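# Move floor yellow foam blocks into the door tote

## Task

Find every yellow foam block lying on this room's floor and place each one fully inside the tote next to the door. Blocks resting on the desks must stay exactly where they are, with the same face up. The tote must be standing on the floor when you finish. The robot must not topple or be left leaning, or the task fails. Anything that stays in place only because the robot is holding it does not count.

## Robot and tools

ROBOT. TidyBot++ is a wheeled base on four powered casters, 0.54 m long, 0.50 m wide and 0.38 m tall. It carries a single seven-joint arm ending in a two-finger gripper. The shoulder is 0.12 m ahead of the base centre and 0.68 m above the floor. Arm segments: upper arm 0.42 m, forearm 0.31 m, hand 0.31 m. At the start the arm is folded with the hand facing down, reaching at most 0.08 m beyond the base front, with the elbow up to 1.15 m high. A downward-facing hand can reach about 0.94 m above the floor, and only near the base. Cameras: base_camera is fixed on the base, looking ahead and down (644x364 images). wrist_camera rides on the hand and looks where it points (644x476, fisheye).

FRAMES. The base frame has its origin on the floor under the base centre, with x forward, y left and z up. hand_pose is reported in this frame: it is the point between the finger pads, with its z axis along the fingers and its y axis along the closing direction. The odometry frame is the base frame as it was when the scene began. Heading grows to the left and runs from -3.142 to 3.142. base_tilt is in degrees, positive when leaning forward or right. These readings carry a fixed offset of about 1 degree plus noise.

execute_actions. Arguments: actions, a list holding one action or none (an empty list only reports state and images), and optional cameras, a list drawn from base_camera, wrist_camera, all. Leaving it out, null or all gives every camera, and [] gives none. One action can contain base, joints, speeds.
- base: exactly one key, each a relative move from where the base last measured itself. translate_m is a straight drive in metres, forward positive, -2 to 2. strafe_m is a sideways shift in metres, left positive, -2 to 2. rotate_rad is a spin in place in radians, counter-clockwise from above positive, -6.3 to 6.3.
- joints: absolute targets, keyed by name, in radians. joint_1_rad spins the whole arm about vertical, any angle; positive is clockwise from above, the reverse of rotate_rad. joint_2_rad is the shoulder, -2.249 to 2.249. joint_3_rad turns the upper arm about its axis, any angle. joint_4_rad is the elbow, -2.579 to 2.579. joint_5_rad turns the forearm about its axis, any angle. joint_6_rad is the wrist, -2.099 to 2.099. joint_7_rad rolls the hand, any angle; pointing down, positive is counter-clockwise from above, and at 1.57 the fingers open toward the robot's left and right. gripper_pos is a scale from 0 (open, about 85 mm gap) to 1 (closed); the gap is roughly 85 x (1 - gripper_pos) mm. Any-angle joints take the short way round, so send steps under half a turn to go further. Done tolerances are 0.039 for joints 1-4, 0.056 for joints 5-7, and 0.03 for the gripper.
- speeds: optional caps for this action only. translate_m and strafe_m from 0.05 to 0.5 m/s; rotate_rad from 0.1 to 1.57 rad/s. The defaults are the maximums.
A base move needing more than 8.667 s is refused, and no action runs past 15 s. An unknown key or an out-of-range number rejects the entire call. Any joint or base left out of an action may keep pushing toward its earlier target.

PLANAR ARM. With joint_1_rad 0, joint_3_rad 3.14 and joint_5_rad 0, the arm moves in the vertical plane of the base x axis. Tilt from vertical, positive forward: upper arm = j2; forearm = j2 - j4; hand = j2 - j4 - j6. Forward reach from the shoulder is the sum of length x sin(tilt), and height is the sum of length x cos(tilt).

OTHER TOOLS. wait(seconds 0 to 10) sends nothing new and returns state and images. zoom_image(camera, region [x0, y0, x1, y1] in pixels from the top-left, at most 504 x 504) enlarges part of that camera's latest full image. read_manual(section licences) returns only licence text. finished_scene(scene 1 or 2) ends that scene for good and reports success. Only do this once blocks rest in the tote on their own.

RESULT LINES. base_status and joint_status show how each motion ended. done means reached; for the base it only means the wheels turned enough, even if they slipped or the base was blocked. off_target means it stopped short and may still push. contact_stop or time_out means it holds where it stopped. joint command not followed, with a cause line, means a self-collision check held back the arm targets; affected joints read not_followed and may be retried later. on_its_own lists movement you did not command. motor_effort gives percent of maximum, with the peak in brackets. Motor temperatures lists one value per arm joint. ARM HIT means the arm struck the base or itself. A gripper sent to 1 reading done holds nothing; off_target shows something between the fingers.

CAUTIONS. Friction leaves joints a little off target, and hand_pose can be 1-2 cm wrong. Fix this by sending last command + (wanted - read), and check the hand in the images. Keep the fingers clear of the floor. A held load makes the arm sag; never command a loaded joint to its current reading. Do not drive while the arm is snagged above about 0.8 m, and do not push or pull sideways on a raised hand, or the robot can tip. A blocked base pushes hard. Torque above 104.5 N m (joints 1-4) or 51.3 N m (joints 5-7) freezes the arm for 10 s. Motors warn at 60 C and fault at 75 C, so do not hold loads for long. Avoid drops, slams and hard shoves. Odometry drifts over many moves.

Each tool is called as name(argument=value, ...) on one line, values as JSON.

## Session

execute_actions(actions=[{"joints":{"joint_6_rad":0.3}}], cameras=["wrist_camera"])

Scene clock: 1.50 s.
Motor temperatures (°C, as the motors report them): [35 38 32 38 36 44 44]
base_odometry: x=+0.000 y=+0.000 heading=+0.000 (m, m, rad; odometry frame)
base_tilt: forward=+0.4 right=-0.1 (deg)
base_status: not commanded
joint_positions: joint_1_rad=+0.006 joint_2_rad=-0.327 joint_3_rad=+3.104 joint_4_rad=-2.553 joint_5_rad=+0.035 joint_6_rad=+0.301 joint_7_rad=+1.604 gripper_pos=+0.000
joint_status: all done
motor_effort: joint_1_rad=+0(1) joint_2_rad=-7(8) joint_3_rad=+1(1) joint_4_rad=+20(20) joint_5_rad=+0(0) joint_6_rad=+8(7) joint_7_rad=-1(1) (%)
hand_pose: x=+0.5244 y=+0.0181 z=+0.7804 quat_wxyz=(+0.011, +0.820, +0.046, +0.571) (m; base frame)
pictures: wrist_camera
camera_calibration (this result's frames):
wrist_camera: T_world_to_cam=[[0.0851892, -0.993522, 0.0752103, -0.0799436], [-0.368132, -0.101529, -0.924213, 0.97281], [0.925863, 0.0510456, -0.374397, -0.0577162], [0, 0, 0, 1]] pos_world=[0.41837, 0.0222888, 0.883488]
Images, in order (width x height): wrist_camera 644x476.

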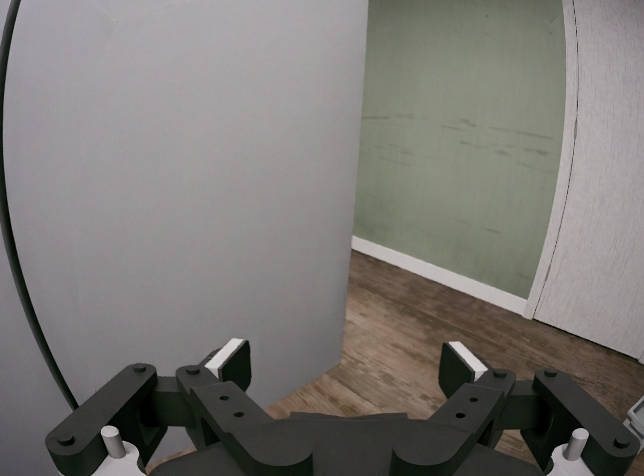

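Look behind first.

execute_actions(actions=[{"base":{"rotate_rad":2.7}}])

Scene clock: 8.77 s.
Motor temperatures (°C, as the motors report them): [35 38 32 38 36 44 44]
base_odometry: x=+0.000 y=+0.000 heading=+2.699 (m, m, rad; odometry frame)
base_tilt: forward=+0.4 right=-0.1 (deg)
base_status: done
joint_positions: joint_1_rad=+0.006 joint_2_rad=-0.327 joint_3_rad=+3.104 joint_4_rad=-2.553 joint_5_rad=+0.035 joint_6_rad=+0.301 joint_7_rad=+1.604 gripper_pos=+0.000
joint_status: not commanded
motor_effort: joint_1_rad=+0(0) joint_2_rad=-8(8) joint_3_rad=+1(2) joint_4_rad=+20(19) joint_5_rad=+0(0) joint_6_rad=+8(8) joint_7_rad=-1(0) (%)
hand_pose: x=+0.5244 y=+0.0181 z=+0.7804 quat_wxyz=(+0.011, +0.820, +0.046, +0.571) (m; base frame)
pictures: base_camera, wrist_camera
camera_calibration (this result's frames):
wrist_camera: T_world_to_cam=[[0.0851891, -0.993522, 0.0752103, -0.0799436], [-0.368132, -0.101529, -0.924213, 0.97281], [0.925863, 0.0510456, -0.374397, -0.0577163], [0, 0, 0, 1]] pos_world=[0.41837, 0.0222887, 0.883488]
Images, in order (width x height): base_camera 644x364, wrist_camera 644x476.

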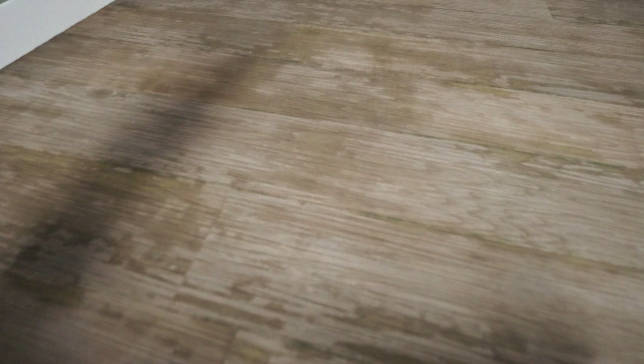

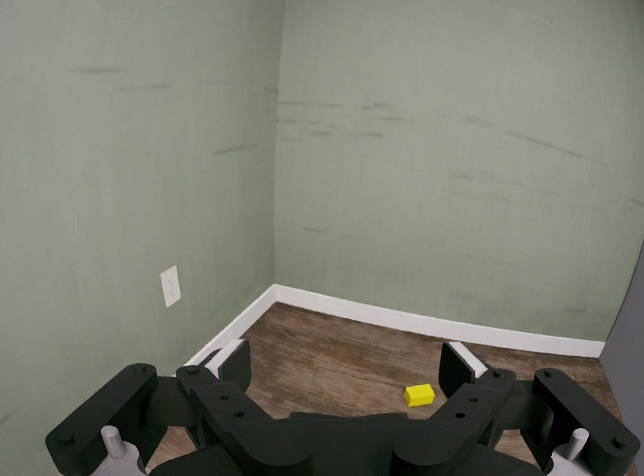

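execute_actions(actions=[{"base":{"translate_m":0.5}}], cameras=["base_camera"])

Scene clock: 16.03 s.
Motor temperatures (°C, as the motors report them): [35 38 32 39 36 44 44]
base_odometry: x=-0.452 y=+0.213 heading=+2.700 (m, m, rad; odometry frame)
base_tilt: forward=+0.4 right=-0.1 (deg)
base_status: done
joint_positions: joint_1_rad=+0.006 joint_2_rad=-0.323 joint_3_rad=+3.104 joint_4_rad=-2.553 joint_5_rad=+0.035 joint_6_rad=+0.301 joint_7_rad=+1.604 gripper_pos=+0.000
joint_status: not commanded
motor_effort: joint_1_rad=+0(0) joint_2_rad=-8(11) joint_3_rad=+1(2) joint_4_rad=+19(21) joint_5_rad=+0(0) joint_6_rad=+8(8) joint_7_rad=-1(1) (%)
hand_pose: x=+0.5247 y=+0.0181 z=+0.7788 quat_wxyz=(+0.011, +0.821, +0.046, +0.570) (m; base frame)
pictures: base_camera
Images, in order (width x height): base_camera 644x364.

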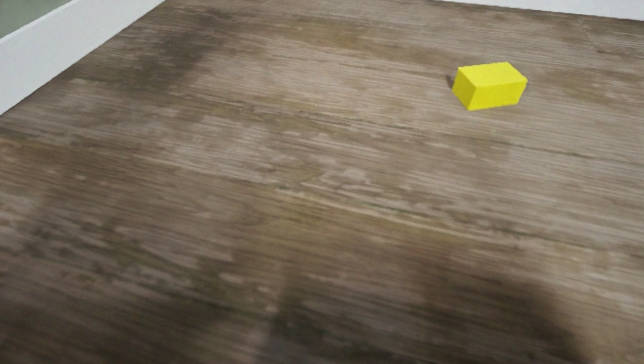

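execute_actions(actions=[{"base":{"strafe_m":-0.3},"joints":{"joint_1_rad":0,"joint_2_rad":1.6,"joint_3_rad":3.14,"joint_4_rad":-0.675,"joint_5_rad":0,"joint_6_rad":-0.865,"joint_7_rad":3.44}}])

Scene clock: 26.67 s.
Motor temperatures (°C, as the motors report them): [35 38 32 39 36 44 44]
base_odometry: x=-0.324 y=+0.485 heading=+2.701 (m, m, rad; odometry frame)
base_tilt: forward=+0.5 right=-0.1 (deg)
base_status: done
joint_positions: joint_1_rad=+0.006 joint_2_rad=+1.599 joint_3_rad=+3.122 joint_4_rad=-0.693 joint_5_rad=+0.032 joint_6_rad=-0.846 joint_7_rad=+3.398 gripper_pos=+0.000
joint_status: all done
motor_effort: joint_1_rad=-1(3) joint_2_rad=-58(61) joint_3_rad=-1(1) joint_4_rad=+13(21) joint_5_rad=+0(1) joint_6_rad=+0(9) joint_7_rad=-1(1) (%)
hand_pose: x=+0.7769 y=+0.0000 z=+0.1515 quat_wxyz=(+0.003, +0.605, +0.796, -0.001) (m; base frame)
pictures: base_camera, wrist_camera
camera_calibration (this result's frames):
wrist_camera: T_world_to_cam=[[0.960048, 0.279318, -0.0169874, -0.737811], [0.279742, -0.959521, 0.0326332, -0.165536], [-0.00718475, -0.0360816, -0.999323, 0.293541], [0, 0, 0, 1]] pos_world=[0.756751, 0.0578399, 0.286211]
Images, in order (width x height): base_camera 644x364, wrist_camera 644x476.

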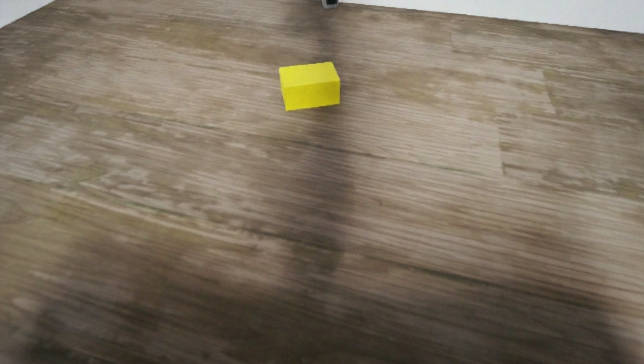

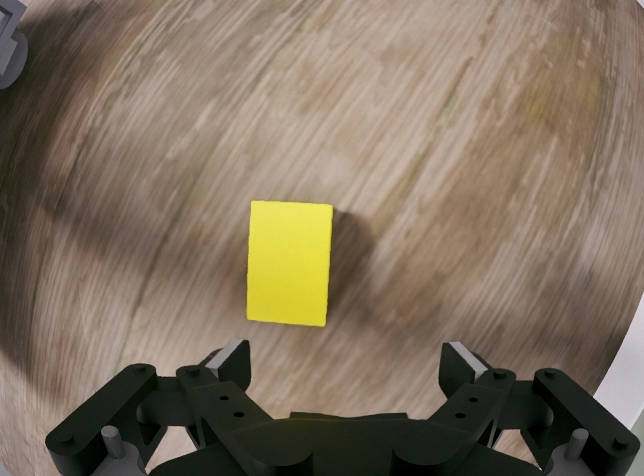

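execute_actions(actions=[{"base":{"translate_m":0.025},"joints":{"joint_2_rad":1.82,"joint_6_rad":-0.665}}], cameras=["wrist_camera"])

execute_actions(actions=[{"joints":{"gripper_pos":1}}], cameras=[])

Scene clock: 38.43 s.
Motor temperatures (°C, as the motors report them): [35 38 32 39 36 44 44]
base_odometry: x=-0.347 y=+0.495 heading=+2.700 (m, m, rad; odometry frame)
base_tilt: forward=+0.5 right=-0.1 (deg)
base_status: done
joint_positions: joint_1_rad=+0.009 joint_2_rad=+1.768 joint_3_rad=+3.138 joint_4_rad=-0.668 joint_5_rad=+0.029 joint_6_rad=-0.688 joint_7_rad=+3.400 gripper_pos=+0.000
joint_status: joint_2_rad off_target (ended at +1.768, target +1.820); the others done
motor_effort: joint_1_rad=-2(7) joint_2_rad=-47(60) joint_3_rad=-1(10) joint_4_rad=+10(15) joint_5_rad=-1(10) joint_6_rad=+3(19) joint_7_rad=-1(2) (%)
hand_pose: x=+0.7406 y=-0.0085 z=+0.0486 quat_wxyz=(+0.011, +0.605, +0.796, -0.001) (m; base frame)
pictures: wrist_camera
camera_calibration (this result's frames):
wrist_camera: T_world_to_cam=[[0.960221, 0.279138, -0.00759104, -0.702863], [0.279179, -0.959086, 0.0470401, -0.160501], [0.00585019, -0.0472881, -0.998864, 0.180339], [0, 0, 0, 1]] pos_world=[0.718657, 0.0507892, 0.182348]
Images, in order (width x height): wrist_camera 644x476.

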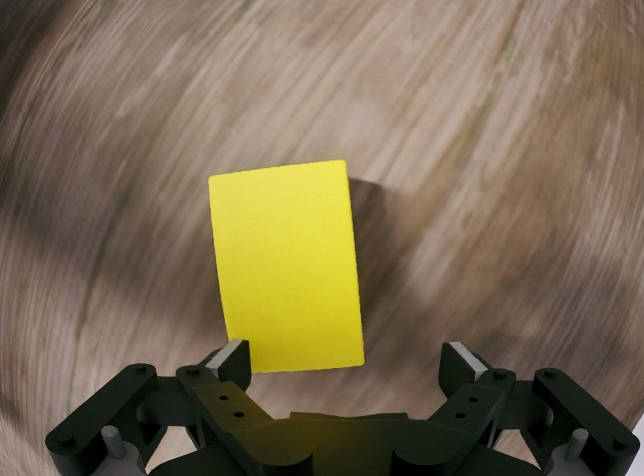

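Scene clock: 39.53 s.
Motor temperatures (°C, as the motors report them): [35 38 32 39 36 44 44]
base_odometry: x=-0.347 y=+0.495 heading=+2.700 (m, m, rad; odometry frame)
base_tilt: forward=+0.5 right=-0.1 (deg)
base_status: not commanded
joint_positions: joint_1_rad=+0.009 joint_2_rad=+1.749 joint_3_rad=+3.140 joint_4_rad=-0.673 joint_5_rad=+0.029 joint_6_rad=-0.700 joint_7_rad=+3.400 gripper_pos=+0.999
joint_status: all done
motor_effort: joint_1_rad=-2(5) joint_2_rad=-39(48) joint_3_rad=-1(4) joint_4_rad=+9(13) joint_5_rad=-1(3) joint_6_rad=+3(10) joint_7_rad=-1(1) (%)
hand_pose: x=+0.7466 y=-0.0099 z=+0.0597 quat_wxyz=(+0.013, +0.605, +0.796, -0.001) (m; base frame)
pictures: none
No camera images: the call's "cameras" was empty. Leave "cameras" out to get every camera's image.

Landed on the block. Lift, shift left 4 cm and back 3 cm.

execute_actions(actions=[{"base":{"strafe_m":0.04},"joints":{"joint_2_rad":1.6,"joint_6_rad":-0.865,"gripper_pos":0}}], cameras=[])

execute_actions(actions=[{"base":{"translate_m":-0.035}}], cameras=[])

execute_actions(actions=[{"joints":{"joint_2_rad":1.82,"joint_6_rad":-0.665}}], cameras=["wrist_camera"])

execute_actions(actions=[{"joints":{"gripper_pos":1}}], cameras=[])

Scene clock: 55.03 s.
Motor temperatures (°C, as the motors report them): [35 38 32 39 36 44 44]
base_odometry: x=-0.364 y=+0.459 heading=+2.700 (m, m, rad; odometry frame)
base_tilt: forward=+0.5 right=-0.1 (deg)
base_status: done
joint_positions: joint_1_rad=-0.006 joint_2_rad=+1.598 joint_3_rad=+3.141 joint_4_rad=-0.675 joint_5_rad=+0.029 joint_6_rad=-0.845 joint_7_rad=+3.400 gripper_pos=+0.000
joint_status: all done
motor_effort: joint_1_rad=+0(6) joint_2_rad=-58(62) joint_3_rad=+0(3) joint_4_rad=+14(15) joint_5_rad=+0(2) joint_6_rad=+0(4) joint_7_rad=-1(1) (%)
hand_pose: x=+0.7872 y=-0.0008 z=+0.1563 quat_wxyz=(+0.016, +0.600, +0.800, -0.001) (m; base frame)
pictures: none
No camera images: the call's "cameras" was empty. Leave "cameras" out to get every camera's image.

Scene clock: 55.90 s.
Motor temperatures (°C, as the motors report them): [35 38 32 39 36 44 44]
base_odometry: x=-0.332 y=+0.444 heading=+2.700 (m, m, rad; odometry frame)
base_tilt: forward=+0.4 right=-0.1 (deg)
base_status: done
joint_positions: joint_1_rad=-0.006 joint_2_rad=+1.599 joint_3_rad=+3.141 joint_4_rad=-0.675 joint_5_rad=+0.029 joint_6_rad=-0.848 joint_7_rad=+3.400 gripper_pos=+0.000
joint_status: not commanded
motor_effort: joint_1_rad=+0(2) joint_2_rad=-58(60) joint_3_rad=+0(1) joint_4_rad=+14(15) joint_5_rad=+0(0) joint_6_rad=+0(1) joint_7_rad=-1(1) (%)
hand_pose: x=+0.7857 y=-0.0010 z=+0.1555 quat_wxyz=(+0.014, +0.600, +0.800, -0.002) (m; base frame)
pictures: none
No camera images: the call's "cameras" was empty. Leave "cameras" out to get every camera's image.

Scene clock: 57.40 s.
Motor temperatures (°C, as the motors report them): [35 38 32 39 36 44 44]
base_odometry: x=-0.332 y=+0.444 heading=+2.700 (m, m, rad; odometry frame)
base_tilt: forward=+0.5 right=-0.1 (deg)
base_status: not commanded
joint_positions: joint_1_rad=-0.005 joint_2_rad=+1.776 joint_3_rad=+3.141 joint_4_rad=-0.666 joint_5_rad=+0.028 joint_6_rad=-0.671 joint_7_rad=+3.400 gripper_pos=+0.000
joint_status: joint_2_rad off_target (ended at +1.776, target +1.820); the others done
motor_effort: joint_1_rad=-1(3) joint_2_rad=-43(59) joint_3_rad=+0(1) joint_4_rad=+7(14) joint_5_rad=+0(1) joint_6_rad=-1(4) joint_7_rad=-1(0) (%)
hand_pose: x=+0.7423 y=-0.0003 z=+0.0444 quat_wxyz=(+0.016, +0.599, +0.800, +0.002) (m; base frame)
pictures: wrist_camera
camera_calibration (this result's frames):
wrist_camera: T_world_to_cam=[[0.956222, 0.292624, 0.00331609, -0.704422], [0.292078, -0.955019, 0.0512791, -0.162655], [0.0181724, -0.0480656, -0.998679, 0.167426], [0, 0, 0, 1]] pos_world=[0.718049, 0.05884, 0.177881]
Images, in order (width x height): wrist_camera 644x476.

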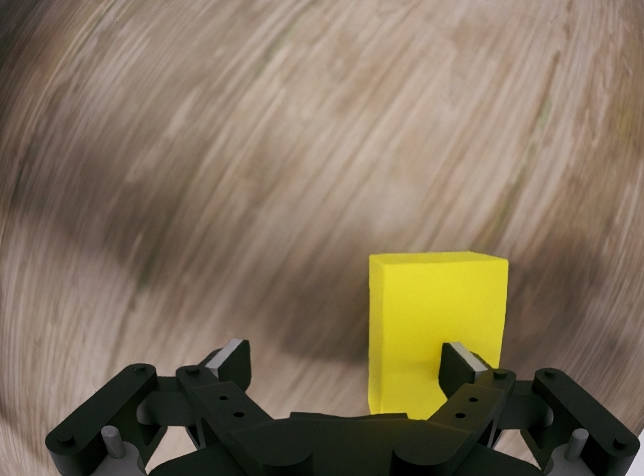

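Scene clock: 58.50 s.
Motor temperatures (°C, as the motors report them): [35 38 32 39 36 44 44]
base_odometry: x=-0.332 y=+0.444 heading=+2.700 (m, m, rad; odometry frame)
base_tilt: forward=+0.4 right=-0.1 (deg)
base_status: not commanded
joint_positions: joint_1_rad=-0.004 joint_2_rad=+1.754 joint_3_rad=+3.139 joint_4_rad=-0.662 joint_5_rad=+0.024 joint_6_rad=-0.667 joint_7_rad=+3.400 gripper_pos=+0.999
joint_status: all done
motor_effort: joint_1_rad=-2(2) joint_2_rad=-42(49) joint_3_rad=-1(2) joint_4_rad=+9(11) joint_5_rad=+0(1) joint_6_rad=+2(4) joint_7_rad=-1(1) (%)
hand_pose: x=+0.7596 y=+0.0006 z=+0.0593 quat_wxyz=(+0.027, +0.601, +0.798, +0.013) (m; base frame)
pictures: none
No camera images: the call's "cameras" was empty. Leave "cameras" out to get every camera's image.

The closing finger drags the block around; lift and look.

execute_actions(actions=[{"joints":{"joint_2_rad":1.7,"joint_6_rad":-0.765,"gripper_pos":0}}], cameras=["wrist_camera"])

Scene clock: 65.50 s.
Motor temperatures (°C, as the motors report them): [35 38 32 39 36 44 44]
base_odometry: x=-0.332 y=+0.444 heading=+2.700 (m, m, rad; odometry frame)
base_tilt: forward=+0.4 right=-0.1 (deg)
base_status: not commanded
joint_positions: joint_1_rad=-0.004 joint_2_rad=+1.703 joint_3_rad=+3.139 joint_4_rad=-0.671 joint_5_rad=+0.024 joint_6_rad=-0.748 joint_7_rad=+3.400 gripper_pos=+0.000
joint_status: all done
motor_effort: joint_1_rad=-1(1) joint_2_rad=-57(60) joint_3_rad=+0(1) joint_4_rad=+13(14) joint_5_rad=+0(0) joint_6_rad=+0(2) joint_7_rad=+0(1) (%)
hand_pose: x=+0.7611 y=+0.0002 z=+0.0893 quat_wxyz=(+0.012, +0.602, +0.799, +0.001) (m; base frame)
pictures: wrist_camera
camera_calibration (this result's frames):
wrist_camera: T_world_to_cam=[[0.957944, 0.286935, -0.00332596, -0.723326], [0.286778, -0.956882, 0.0462066, -0.16548], [0.0100758, -0.0452171, -0.998926, 0.218038], [0, 0, 0, 1]] pos_world=[0.738165, 0.0590619, 0.223044]
Images, in order (width x height): wrist_camera 644x476.

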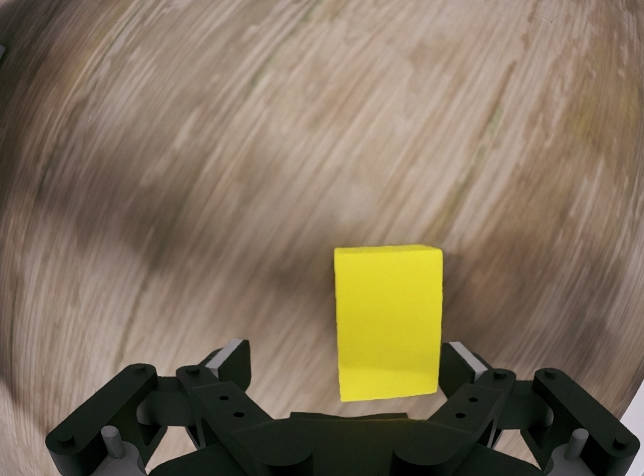

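execute_actions(actions=[{"base":{"translate_m":0.055}}], cameras=[])

execute_actions(actions=[{"joints":{"joint_2_rad":1.82,"joint_6_rad":-0.665}}], cameras=["wrist_camera"])

execute_actions(actions=[{"joints":{"gripper_pos":1}}], cameras=[])

Scene clock: 73.07 s.
Motor temperatures (°C, as the motors report them): [35 39 32 39 36 44 44]
base_odometry: x=-0.382 y=+0.467 heading=+2.701 (m, m, rad; odometry frame)
base_tilt: forward=+0.5 right=-0.1 (deg)
base_status: done
joint_positions: joint_1_rad=-0.004 joint_2_rad=+1.701 joint_3_rad=+3.139 joint_4_rad=-0.671 joint_5_rad=+0.024 joint_6_rad=-0.749 joint_7_rad=+3.400 gripper_pos=+0.000
joint_status: not commanded
motor_effort: joint_1_rad=-1(3) joint_2_rad=-56(59) joint_3_rad=+0(1) joint_4_rad=+13(14) joint_5_rad=+0(1) joint_6_rad=+0(1) joint_7_rad=-1(0) (%)
hand_pose: x=+0.7620 y=+0.0002 z=+0.0906 quat_wxyz=(+0.013, +0.602, +0.799, +0.001) (m; base frame)
pictures: none
No camera images: the call's "cameras" was empty. Leave "cameras" out to get every camera's image.

Scene clock: 74.50 s.
Motor temperatures (°C, as the motors report them): [35 39 32 39 36 44 44]
base_odometry: x=-0.382 y=+0.467 heading=+2.701 (m, m, rad; odometry frame)
base_tilt: forward=+0.5 right=-0.1 (deg)
base_status: not commanded
joint_positions: joint_1_rad=-0.004 joint_2_rad=+1.823 joint_3_rad=+3.139 joint_4_rad=-0.672 joint_5_rad=+0.024 joint_6_rad=-0.684 joint_7_rad=+3.400 gripper_pos=+0.000
joint_status: all done
motor_effort: joint_1_rad=-1(0) joint_2_rad=-53(58) joint_3_rad=+0(1) joint_4_rad=+11(13) joint_5_rad=+0(0) joint_6_rad=+0(0) joint_7_rad=-1(1) (%)
hand_pose: x=+0.7040 y=+0.0003 z=+0.0148 quat_wxyz=(-0.011, +0.601, +0.799, -0.016) (m; base frame)
pictures: wrist_camera
camera_calibration (this result's frames):
wrist_camera: T_world_to_cam=[[0.955866, 0.287751, -0.0593306, -0.666617], [0.289759, -0.956677, 0.0284293, -0.147394], [-0.0485797, -0.0443662, -0.997833, 0.185503], [0, 0, 0, 1]] pos_world=[0.688917, 0.0590406, 0.14974]
Images, in order (width x height): wrist_camera 644x476.

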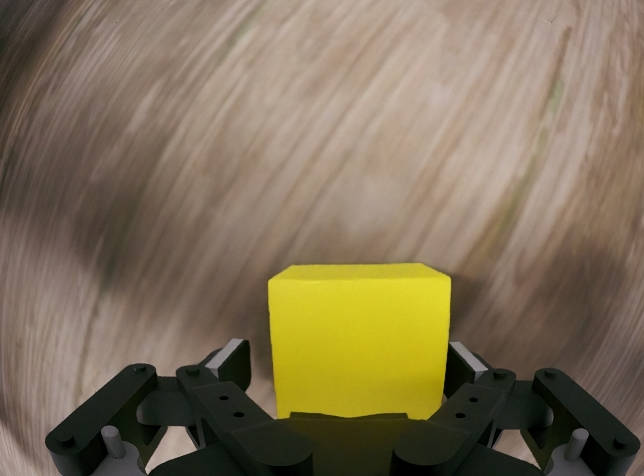

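Scene clock: 75.60 s.
Motor temperatures (°C, as the motors report them): [35 39 32 39 36 44 44]
base_odometry: x=-0.382 y=+0.467 heading=+2.701 (m, m, rad; odometry frame)
base_tilt: forward=+0.4 right=-0.1 (deg)
base_status: not commanded
joint_positions: joint_1_rad=-0.004 joint_2_rad=+1.818 joint_3_rad=+3.139 joint_4_rad=-0.672 joint_5_rad=+0.024 joint_6_rad=-0.684 joint_7_rad=+3.400 gripper_pos=+0.383
joint_status: gripper_pos off_target (ended at +0.383, target +1.000)
motor_effort: joint_1_rad=-1(1) joint_2_rad=-54(55) joint_3_rad=+0(1) joint_4_rad=+11(12) joint_5_rad=+0(0) joint_6_rad=+0(4) joint_7_rad=-1(1) (%)
hand_pose: x=+0.7075 y=+0.0003 z=+0.0177 quat_wxyz=(-0.009, +0.601, +0.799, -0.015) (m; base frame)
pictures: none
No camera images: the call's "cameras" was empty. Leave "cameras" out to get every camera's image.

execute_actions(actions=[{"joints":{"joint_2_rad":1.2,"joint_6_rad":-1.265,"joint_7_rad":3.14}}], cameras=[])

execute_actions(actions=[{"base":{"rotate_rad":2.62}}], cameras=[])

execute_actions(actions=[{"base":{"translate_m":1.1}}])

Scene clock: 86.20 s.
Motor temperatures (°C, as the motors report them): [35 39 32 39 36 44 44]
base_odometry: x=-0.382 y=+0.467 heading=+2.701 (m, m, rad; odometry frame)
base_tilt: forward=+0.5 right=-0.1 (deg)
base_status: not commanded
joint_positions: joint_1_rad=-0.004 joint_2_rad=+1.200 joint_3_rad=+3.139 joint_4_rad=-0.672 joint_5_rad=+0.024 joint_6_rad=-1.247 joint_7_rad=+3.183 gripper_pos=+0.383
joint_status: all done
motor_effort: joint_1_rad=-1(1) joint_2_rad=-60(62) joint_3_rad=+0(0) joint_4_rad=+18(18) joint_5_rad=+0(0) joint_6_rad=+0(0) joint_7_rad=+0(0) (%)
hand_pose: x=+0.8185 y=-0.0016 z=+0.4297 quat_wxyz=(+0.015, +0.688, +0.726, +0.001) (m; base frame)
pictures: none
No camera images: the call's "cameras" was empty. Leave "cameras" out to get every camera's image.

Scene clock: 89.57 s.
Motor temperatures (°C, as the motors report them): [35 39 32 39 36 44 44]
base_odometry: x=-0.382 y=+0.468 heading=-0.963 (m, m, rad; odometry frame)
base_tilt: forward=+0.4 right=-0.1 (deg)
base_status: done
joint_positions: joint_1_rad=-0.004 joint_2_rad=+1.200 joint_3_rad=+3.139 joint_4_rad=-0.672 joint_5_rad=+0.021 joint_6_rad=-1.247 joint_7_rad=+3.183 gripper_pos=+0.383
joint_status: not commanded
motor_effort: joint_1_rad=-1(9) joint_2_rad=-59(61) joint_3_rad=+0(3) joint_4_rad=+17(18) joint_5_rad=+0(1) joint_6_rad=+0(2) joint_7_rad=-1(1) (%)
hand_pose: x=+0.8184 y=-0.0009 z=+0.4297 quat_wxyz=(+0.014, +0.688, +0.726, +0.001) (m; base frame)
pictures: none
No camera images: the call's "cameras" was empty. Leave "cameras" out to get every camera's image.

Scene clock: 93.13 s.
Motor temperatures (°C, as the motors report them): [35 39 32 39 36 44 44]
base_odometry: x=+0.247 y=-0.434 heading=-0.962 (m, m, rad; odometry frame)
base_tilt: forward=+0.5 right=-0.1 (deg)
base_status: done
joint_positions: joint_1_rad=-0.004 joint_2_rad=+1.200 joint_3_rad=+3.139 joint_4_rad=-0.672 joint_5_rad=+0.021 joint_6_rad=-1.250 joint_7_rad=+3.183 gripper_pos=+0.383
joint_status: not commanded
motor_effort: joint_1_rad=-1(4) joint_2_rad=-59(62) joint_3_rad=+0(1) joint_4_rad=+17(19) joint_5_rad=+0(1) joint_6_rad=+0(1) joint_7_rad=-1(1) (%)
hand_pose: x=+0.8174 y=-0.0009 z=+0.4297 quat_wxyz=(+0.013, +0.688, +0.726, +0.000) (m; base frame)
pictures: base_camera, wrist_camera
camera_calibration (this result's frames):
wrist_camera: T_world_to_cam=[[0.997893, 0.0648741, -0.00110224, -0.809672], [0.0648557, -0.996824, 0.0462173, -0.0170807], [0.00189958, -0.0461914, -0.998931, 0.564195], [0, 0, 0, 1]] pos_world=[0.808002, 0.0615613, 0.563488]
Images, in order (width x height): base_camera 644x364, wrist_camera 644x476.

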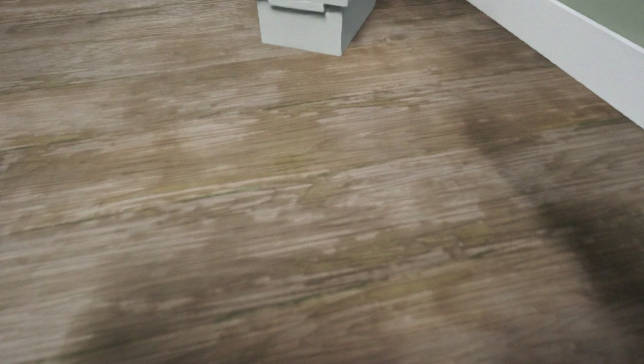

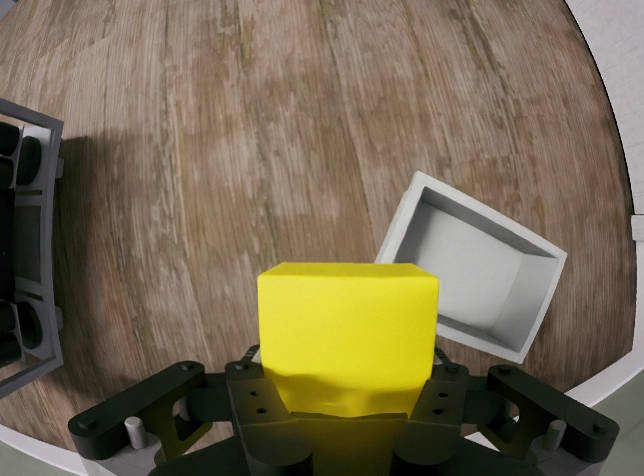

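Nearly the same geometry as before.

execute_actions(actions=[{"base":{"translate_m":0.27},"joints":{"joint_2_rad":1.35,"joint_6_rad":-1.115,"joint_7_rad":1.3}}], cameras=[])

execute_actions(actions=[{"joints":{"joint_2_rad":1.5,"joint_6_rad":-0.965}}], cameras=["wrist_camera"])

Scene clock: 105.40 s.
Motor temperatures (°C, as the motors report them): [35 40 32 39 36 44 44]
base_odometry: x=+0.402 y=-0.656 heading=-0.961 (m, m, rad; odometry frame)
base_tilt: forward=+0.5 right=-0.1 (deg)
base_status: done
joint_positions: joint_1_rad=-0.004 joint_2_rad=+1.346 joint_3_rad=+3.139 joint_4_rad=-0.672 joint_5_rad=+0.021 joint_6_rad=-1.135 joint_7_rad=+1.322 gripper_pos=+0.383
joint_status: all done
motor_effort: joint_1_rad=-1(4) joint_2_rad=-60(62) joint_3_rad=+0(2) joint_4_rad=+16(18) joint_5_rad=+0(1) joint_6_rad=+0(1) joint_7_rad=-1(1) (%)
hand_pose: x=+0.8091 y=-0.0009 z=+0.3284 quat_wxyz=(+0.009, +0.993, -0.118, -0.005) (m; base frame)
pictures: none
No camera images: the call's "cameras" was empty. Leave "cameras" out to get every camera's image.

Scene clock: 106.93 s.
Motor temperatures (°C, as the motors report them): [35 40 32 39 36 44 44]
base_odometry: x=+0.402 y=-0.656 heading=-0.961 (m, m, rad; odometry frame)
base_tilt: forward=+0.5 right=-0.1 (deg)
base_status: not commanded
joint_positions: joint_1_rad=-0.004 joint_2_rad=+1.505 joint_3_rad=+3.139 joint_4_rad=-0.674 joint_5_rad=+0.021 joint_6_rad=-0.985 joint_7_rad=+1.322 gripper_pos=+0.383
joint_status: all done
motor_effort: joint_1_rad=-1(1) joint_2_rad=-59(66) joint_3_rad=+0(0) joint_4_rad=+14(17) joint_5_rad=+0(0) joint_6_rad=+0(1) joint_7_rad=-1(1) (%)
hand_pose: x=+0.7900 y=-0.0005 z=+0.2187 quat_wxyz=(+0.009, +0.993, -0.116, -0.010) (m; base frame)
pictures: wrist_camera
camera_calibration (this result's frames):
wrist_camera: T_world_to_cam=[[-0.219671, -0.975574, 0.000342447, 0.178442], [-0.97457, 0.219461, 0.0452778, 0.816797], [-0.044247, 0.00961251, -0.998974, 0.390003], [0, 0, 0, 1]] pos_world=[0.852481, -0.00892043, 0.352559]
Images, in order (width x height): wrist_camera 644x476.

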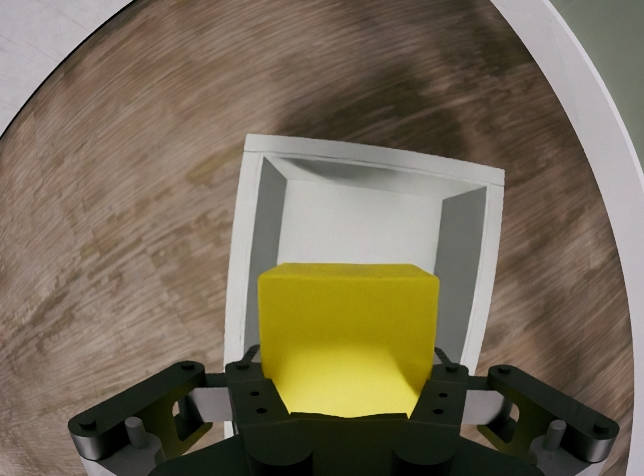

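execute_actions(actions=[{"joints":{"gripper_pos":0}}], cameras=[])

execute_actions(actions=[{"joints":{"joint_2_rad":-0.35,"joint_4_rad":-2.55,"joint_6_rad":0.3,"joint_7_rad":1.6}}], cameras=[])

execute_actions(actions=[{"base":{"rotate_rad":1.0}}], cameras=[])

execute_actions(actions=[{"base":{"translate_m":1.0}}], cameras=[])

execute_actions(actions=[{"base":{"rotate_rad":0.9}}])

Scene clock: 130.03 s.
Motor temperatures (°C, as the motors report them): [35 40 32 39 36 44 44]
base_odometry: x=+0.402 y=-0.656 heading=-0.961 (m, m, rad; odometry frame)
base_tilt: forward=+0.5 right=-0.1 (deg)
base_status: not commanded
joint_positions: joint_1_rad=-0.004 joint_2_rad=+1.505 joint_3_rad=+3.139 joint_4_rad=-0.674 joint_5_rad=+0.021 joint_6_rad=-0.985 joint_7_rad=+1.322 gripper_pos=+0.000
joint_status: all done
motor_effort: joint_1_rad=-1(1) joint_2_rad=-59(60) joint_3_rad=+0(0) joint_4_rad=+15(15) joint_5_rad=+0(0) joint_6_rad=+0(0) joint_7_rad=-1(0) (%)
hand_pose: x=+0.7900 y=-0.0005 z=+0.2187 quat_wxyz=(+0.009, +0.993, -0.116, -0.010) (m; base frame)
pictures: none
No camera images: the call's "cameras" was empty. Leave "cameras" out to get every camera's image.

Scene clock: 133.07 s.
Motor temperatures (°C, as the motors report them): [35 40 32 39 36 44 44]
base_odometry: x=+0.402 y=-0.656 heading=-0.961 (m, m, rad; odometry frame)
base_tilt: forward=+0.4 right=-0.1 (deg)
base_status: not commanded
joint_positions: joint_1_rad=-0.004 joint_2_rad=-0.345 joint_3_rad=+3.139 joint_4_rad=-2.535 joint_5_rad=+0.021 joint_6_rad=+0.280 joint_7_rad=+1.556 gripper_pos=+0.000
joint_status: all done
motor_effort: joint_1_rad=-1(1) joint_2_rad=-7(62) joint_3_rad=+1(0) joint_4_rad=+20(21) joint_5_rad=+0(0) joint_6_rad=+8(8) joint_7_rad=+0(2) (%)
hand_pose: x=+0.5260 y=+0.0056 z=+0.7915 quat_wxyz=(-0.002, +0.816, +0.006, +0.577) (m; base frame)
pictures: none
No camera images: the call's "cameras" was empty. Leave "cameras" out to get every camera's image.

Scene clock: 134.93 s.
Motor temperatures (°C, as the motors report them): [35 40 32 39 36 44 44]
base_odometry: x=+0.402 y=-0.656 heading=+0.038 (m, m, rad; odometry frame)
base_tilt: forward=+0.4 right=-0.1 (deg)
base_status: done
joint_positions: joint_1_rad=-0.004 joint_2_rad=-0.345 joint_3_rad=+3.139 joint_4_rad=-2.535 joint_5_rad=+0.021 joint_6_rad=+0.281 joint_7_rad=+1.556 gripper_pos=+0.000
joint_status: not commanded
motor_effort: joint_1_rad=-1(2) joint_2_rad=-7(8) joint_3_rad=+1(2) joint_4_rad=+20(20) joint_5_rad=+0(0) joint_6_rad=+8(8) joint_7_rad=-1(1) (%)
hand_pose: x=+0.5261 y=+0.0056 z=+0.7917 quat_wxyz=(-0.002, +0.816, +0.006, +0.578) (m; base frame)
pictures: none
No camera images: the call's "cameras" was empty. Leave "cameras" out to get every camera's image.

Scene clock: 138.30 s.
Motor temperatures (°C, as the motors report them): [35 40 32 39 36 44 44]
base_odometry: x=+1.402 y=-0.616 heading=+0.039 (m, m, rad; odometry frame)
base_tilt: forward=+0.4 right=-0.1 (deg)
base_status: done
joint_positions: joint_1_rad=-0.004 joint_2_rad=-0.347 joint_3_rad=+3.139 joint_4_rad=-2.537 joint_5_rad=+0.021 joint_6_rad=+0.282 joint_7_rad=+1.556 gripper_pos=+0.000
joint_status: not commanded
motor_effort: joint_1_rad=+0(1) joint_2_rad=-7(10) joint_3_rad=+1(2) joint_4_rad=+20(21) joint_5_rad=+0(0) joint_6_rad=+8(9) joint_7_rad=-1(0) (%)
hand_pose: x=+0.5255 y=+0.0056 z=+0.7921 quat_wxyz=(-0.002, +0.816, +0.006, +0.578) (m; base frame)
pictures: none
No camera images: the call's "cameras" was empty. Leave "cameras" out to get every camera's image.

Scene clock: 140.10 s.
Motor temperatures (°C, as the motors report them): [35 40 32 39 36 44 44]
base_odometry: x=+1.402 y=-0.616 heading=+0.938 (m, m, rad; odometry frame)
base_tilt: forward=+0.4 right=-0.1 (deg)
base_status: done
joint_positions: joint_1_rad=-0.004 joint_2_rad=-0.347 joint_3_rad=+3.139 joint_4_rad=-2.537 joint_5_rad=+0.021 joint_6_rad=+0.282 joint_7_rad=+1.556 gripper_pos=+0.000
joint_status: not commanded
motor_effort: joint_1_rad=-1(2) joint_2_rad=-8(7) joint_3_rad=+1(2) joint_4_rad=+20(20) joint_5_rad=+0(0) joint_6_rad=+8(8) joint_7_rad=-1(1) (%)
hand_pose: x=+0.5255 y=+0.0056 z=+0.7921 quat_wxyz=(-0.002, +0.816, +0.006, +0.578) (m; base frame)
pictures: base_camera, wrist_camera
camera_calibration (this result's frames):
wrist_camera: T_world_to_cam=[[0.0354293, -0.999332, 0.00892065, -0.0145924], [-0.356034, -0.020962, -0.934238, 0.98395], [0.933801, 0.0299234, -0.356539, -0.0719477], [0, 0, 0, 1]] pos_world=[0.418021, 0.00819589, 0.893722]
Images, in order (width x height): base_camera 644x364, wrist_camera 644x476.

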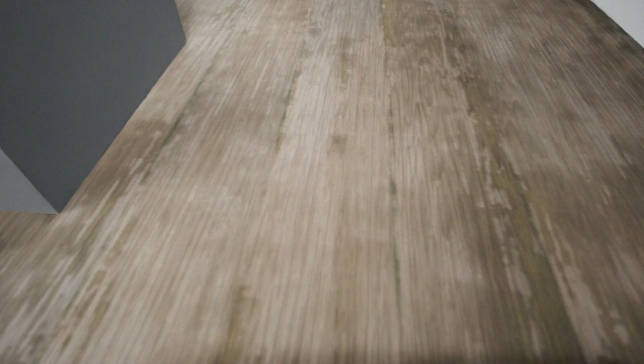

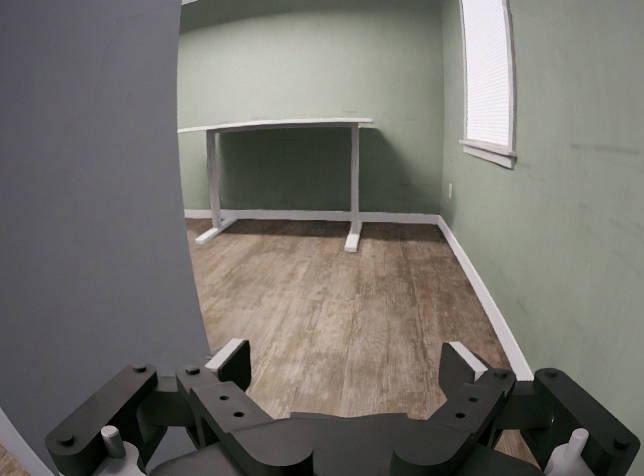

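execute_actions(actions=[{"base":{"strafe_m":-0.12}}], cameras=[])

execute_actions(actions=[{"base":{"translate_m":1.6}}], cameras=[])

execute_actions(actions=[{"base":{"rotate_rad":1.2}}])

Scene clock: 152.67 s.
Motor temperatures (°C, as the motors report them): [35 40 32 39 36 44 44]
base_odometry: x=+1.499 y=-0.687 heading=+0.940 (m, m, rad; odometry frame)
base_tilt: forward=+0.4 right=-0.1 (deg)
base_status: done
joint_positions: joint_1_rad=-0.004 joint_2_rad=-0.347 joint_3_rad=+3.139 joint_4_rad=-2.537 joint_5_rad=+0.021 joint_6_rad=+0.282 joint_7_rad=+1.556 gripper_pos=+0.000
joint_status: not commanded
motor_effort: joint_1_rad=-1(0) joint_2_rad=-7(8) joint_3_rad=+1(3) joint_4_rad=+20(20) joint_5_rad=+0(0) joint_6_rad=+8(8) joint_7_rad=-1(0) (%)
hand_pose: x=+0.5255 y=+0.0056 z=+0.7921 quat_wxyz=(-0.002, +0.816, +0.006, +0.578) (m; base frame)
pictures: none
No camera images: the call's "cameras" was empty. Leave "cameras" out to get every camera's image.

Scene clock: 157.23 s.
Motor temperatures (°C, as the motors report them): [35 40 32 39 36 44 44]
base_odometry: x=+2.444 y=+0.604 heading=+0.939 (m, m, rad; odometry frame)
base_tilt: forward=+0.4 right=-0.1 (deg)
base_status: done
joint_positions: joint_1_rad=-0.004 joint_2_rad=-0.348 joint_3_rad=+3.139 joint_4_rad=-2.538 joint_5_rad=+0.021 joint_6_rad=+0.282 joint_7_rad=+1.556 gripper_pos=+0.000
joint_status: not commanded
motor_effort: joint_1_rad=-1(0) joint_2_rad=-7(10) joint_3_rad=+1(2) joint_4_rad=+20(21) joint_5_rad=+0(0) joint_6_rad=+8(9) joint_7_rad=-1(0) (%)
hand_pose: x=+0.5252 y=+0.0056 z=+0.7921 quat_wxyz=(-0.002, +0.816, +0.006, +0.579) (m; base frame)
pictures: none
No camera images: the call's "cameras" was empty. Leave "cameras" out to get every camera's image.

Scene clock: 159.27 s.
Motor temperatures (°C, as the motors report them): [35 40 32 39 36 44 44]
base_odometry: x=+2.445 y=+0.604 heading=+2.138 (m, m, rad; odometry frame)
base_tilt: forward=+0.5 right=-0.1 (deg)
base_status: done
joint_positions: joint_1_rad=-0.004 joint_2_rad=-0.348 joint_3_rad=+3.139 joint_4_rad=-2.538 joint_5_rad=+0.021 joint_6_rad=+0.282 joint_7_rad=+1.556 gripper_pos=+0.000
joint_status: not commanded
motor_effort: joint_1_rad=-1(1) joint_2_rad=-7(8) joint_3_rad=+1(2) joint_4_rad=+20(20) joint_5_rad=+0(0) joint_6_rad=+8(8) joint_7_rad=-1(1) (%)
hand_pose: x=+0.5252 y=+0.0055 z=+0.7922 quat_wxyz=(-0.002, +0.816, +0.006, +0.579) (m; base frame)
pictures: base_camera, wrist_camera
camera_calibration (this result's frames):
wrist_camera: T_world_to_cam=[[0.0352657, -0.999338, 0.00889551, -0.0145464], [-0.355501, -0.0208631, -0.934443, 0.983773], [0.934011, 0.0297914, -0.356001, -0.0721529], [0, 0, 0, 1]] pos_world=[0.417636, 0.00813736, 0.893723]
Images, in order (width x height): base_camera 644x364, wrist_camera 644x476.

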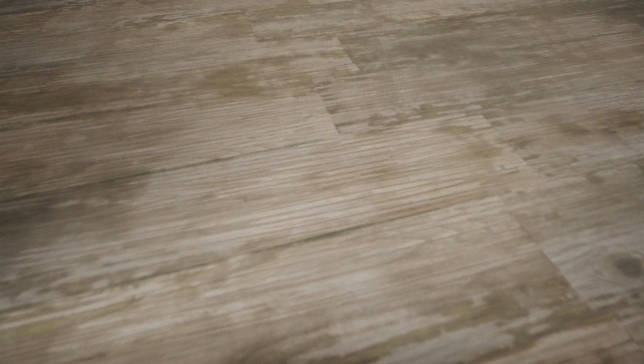

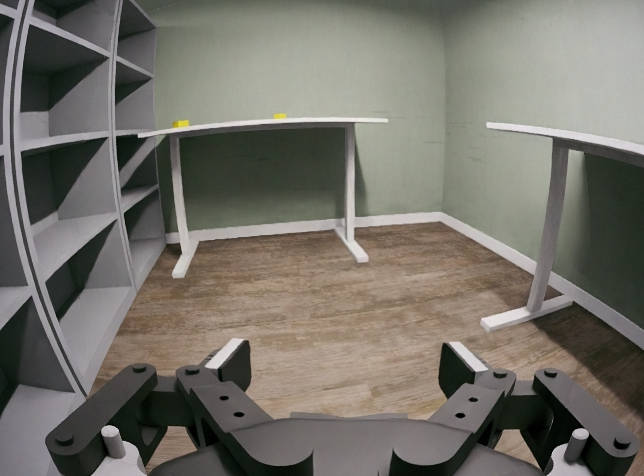

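finished_scene(scene=2)

The scene is finished: the task was done.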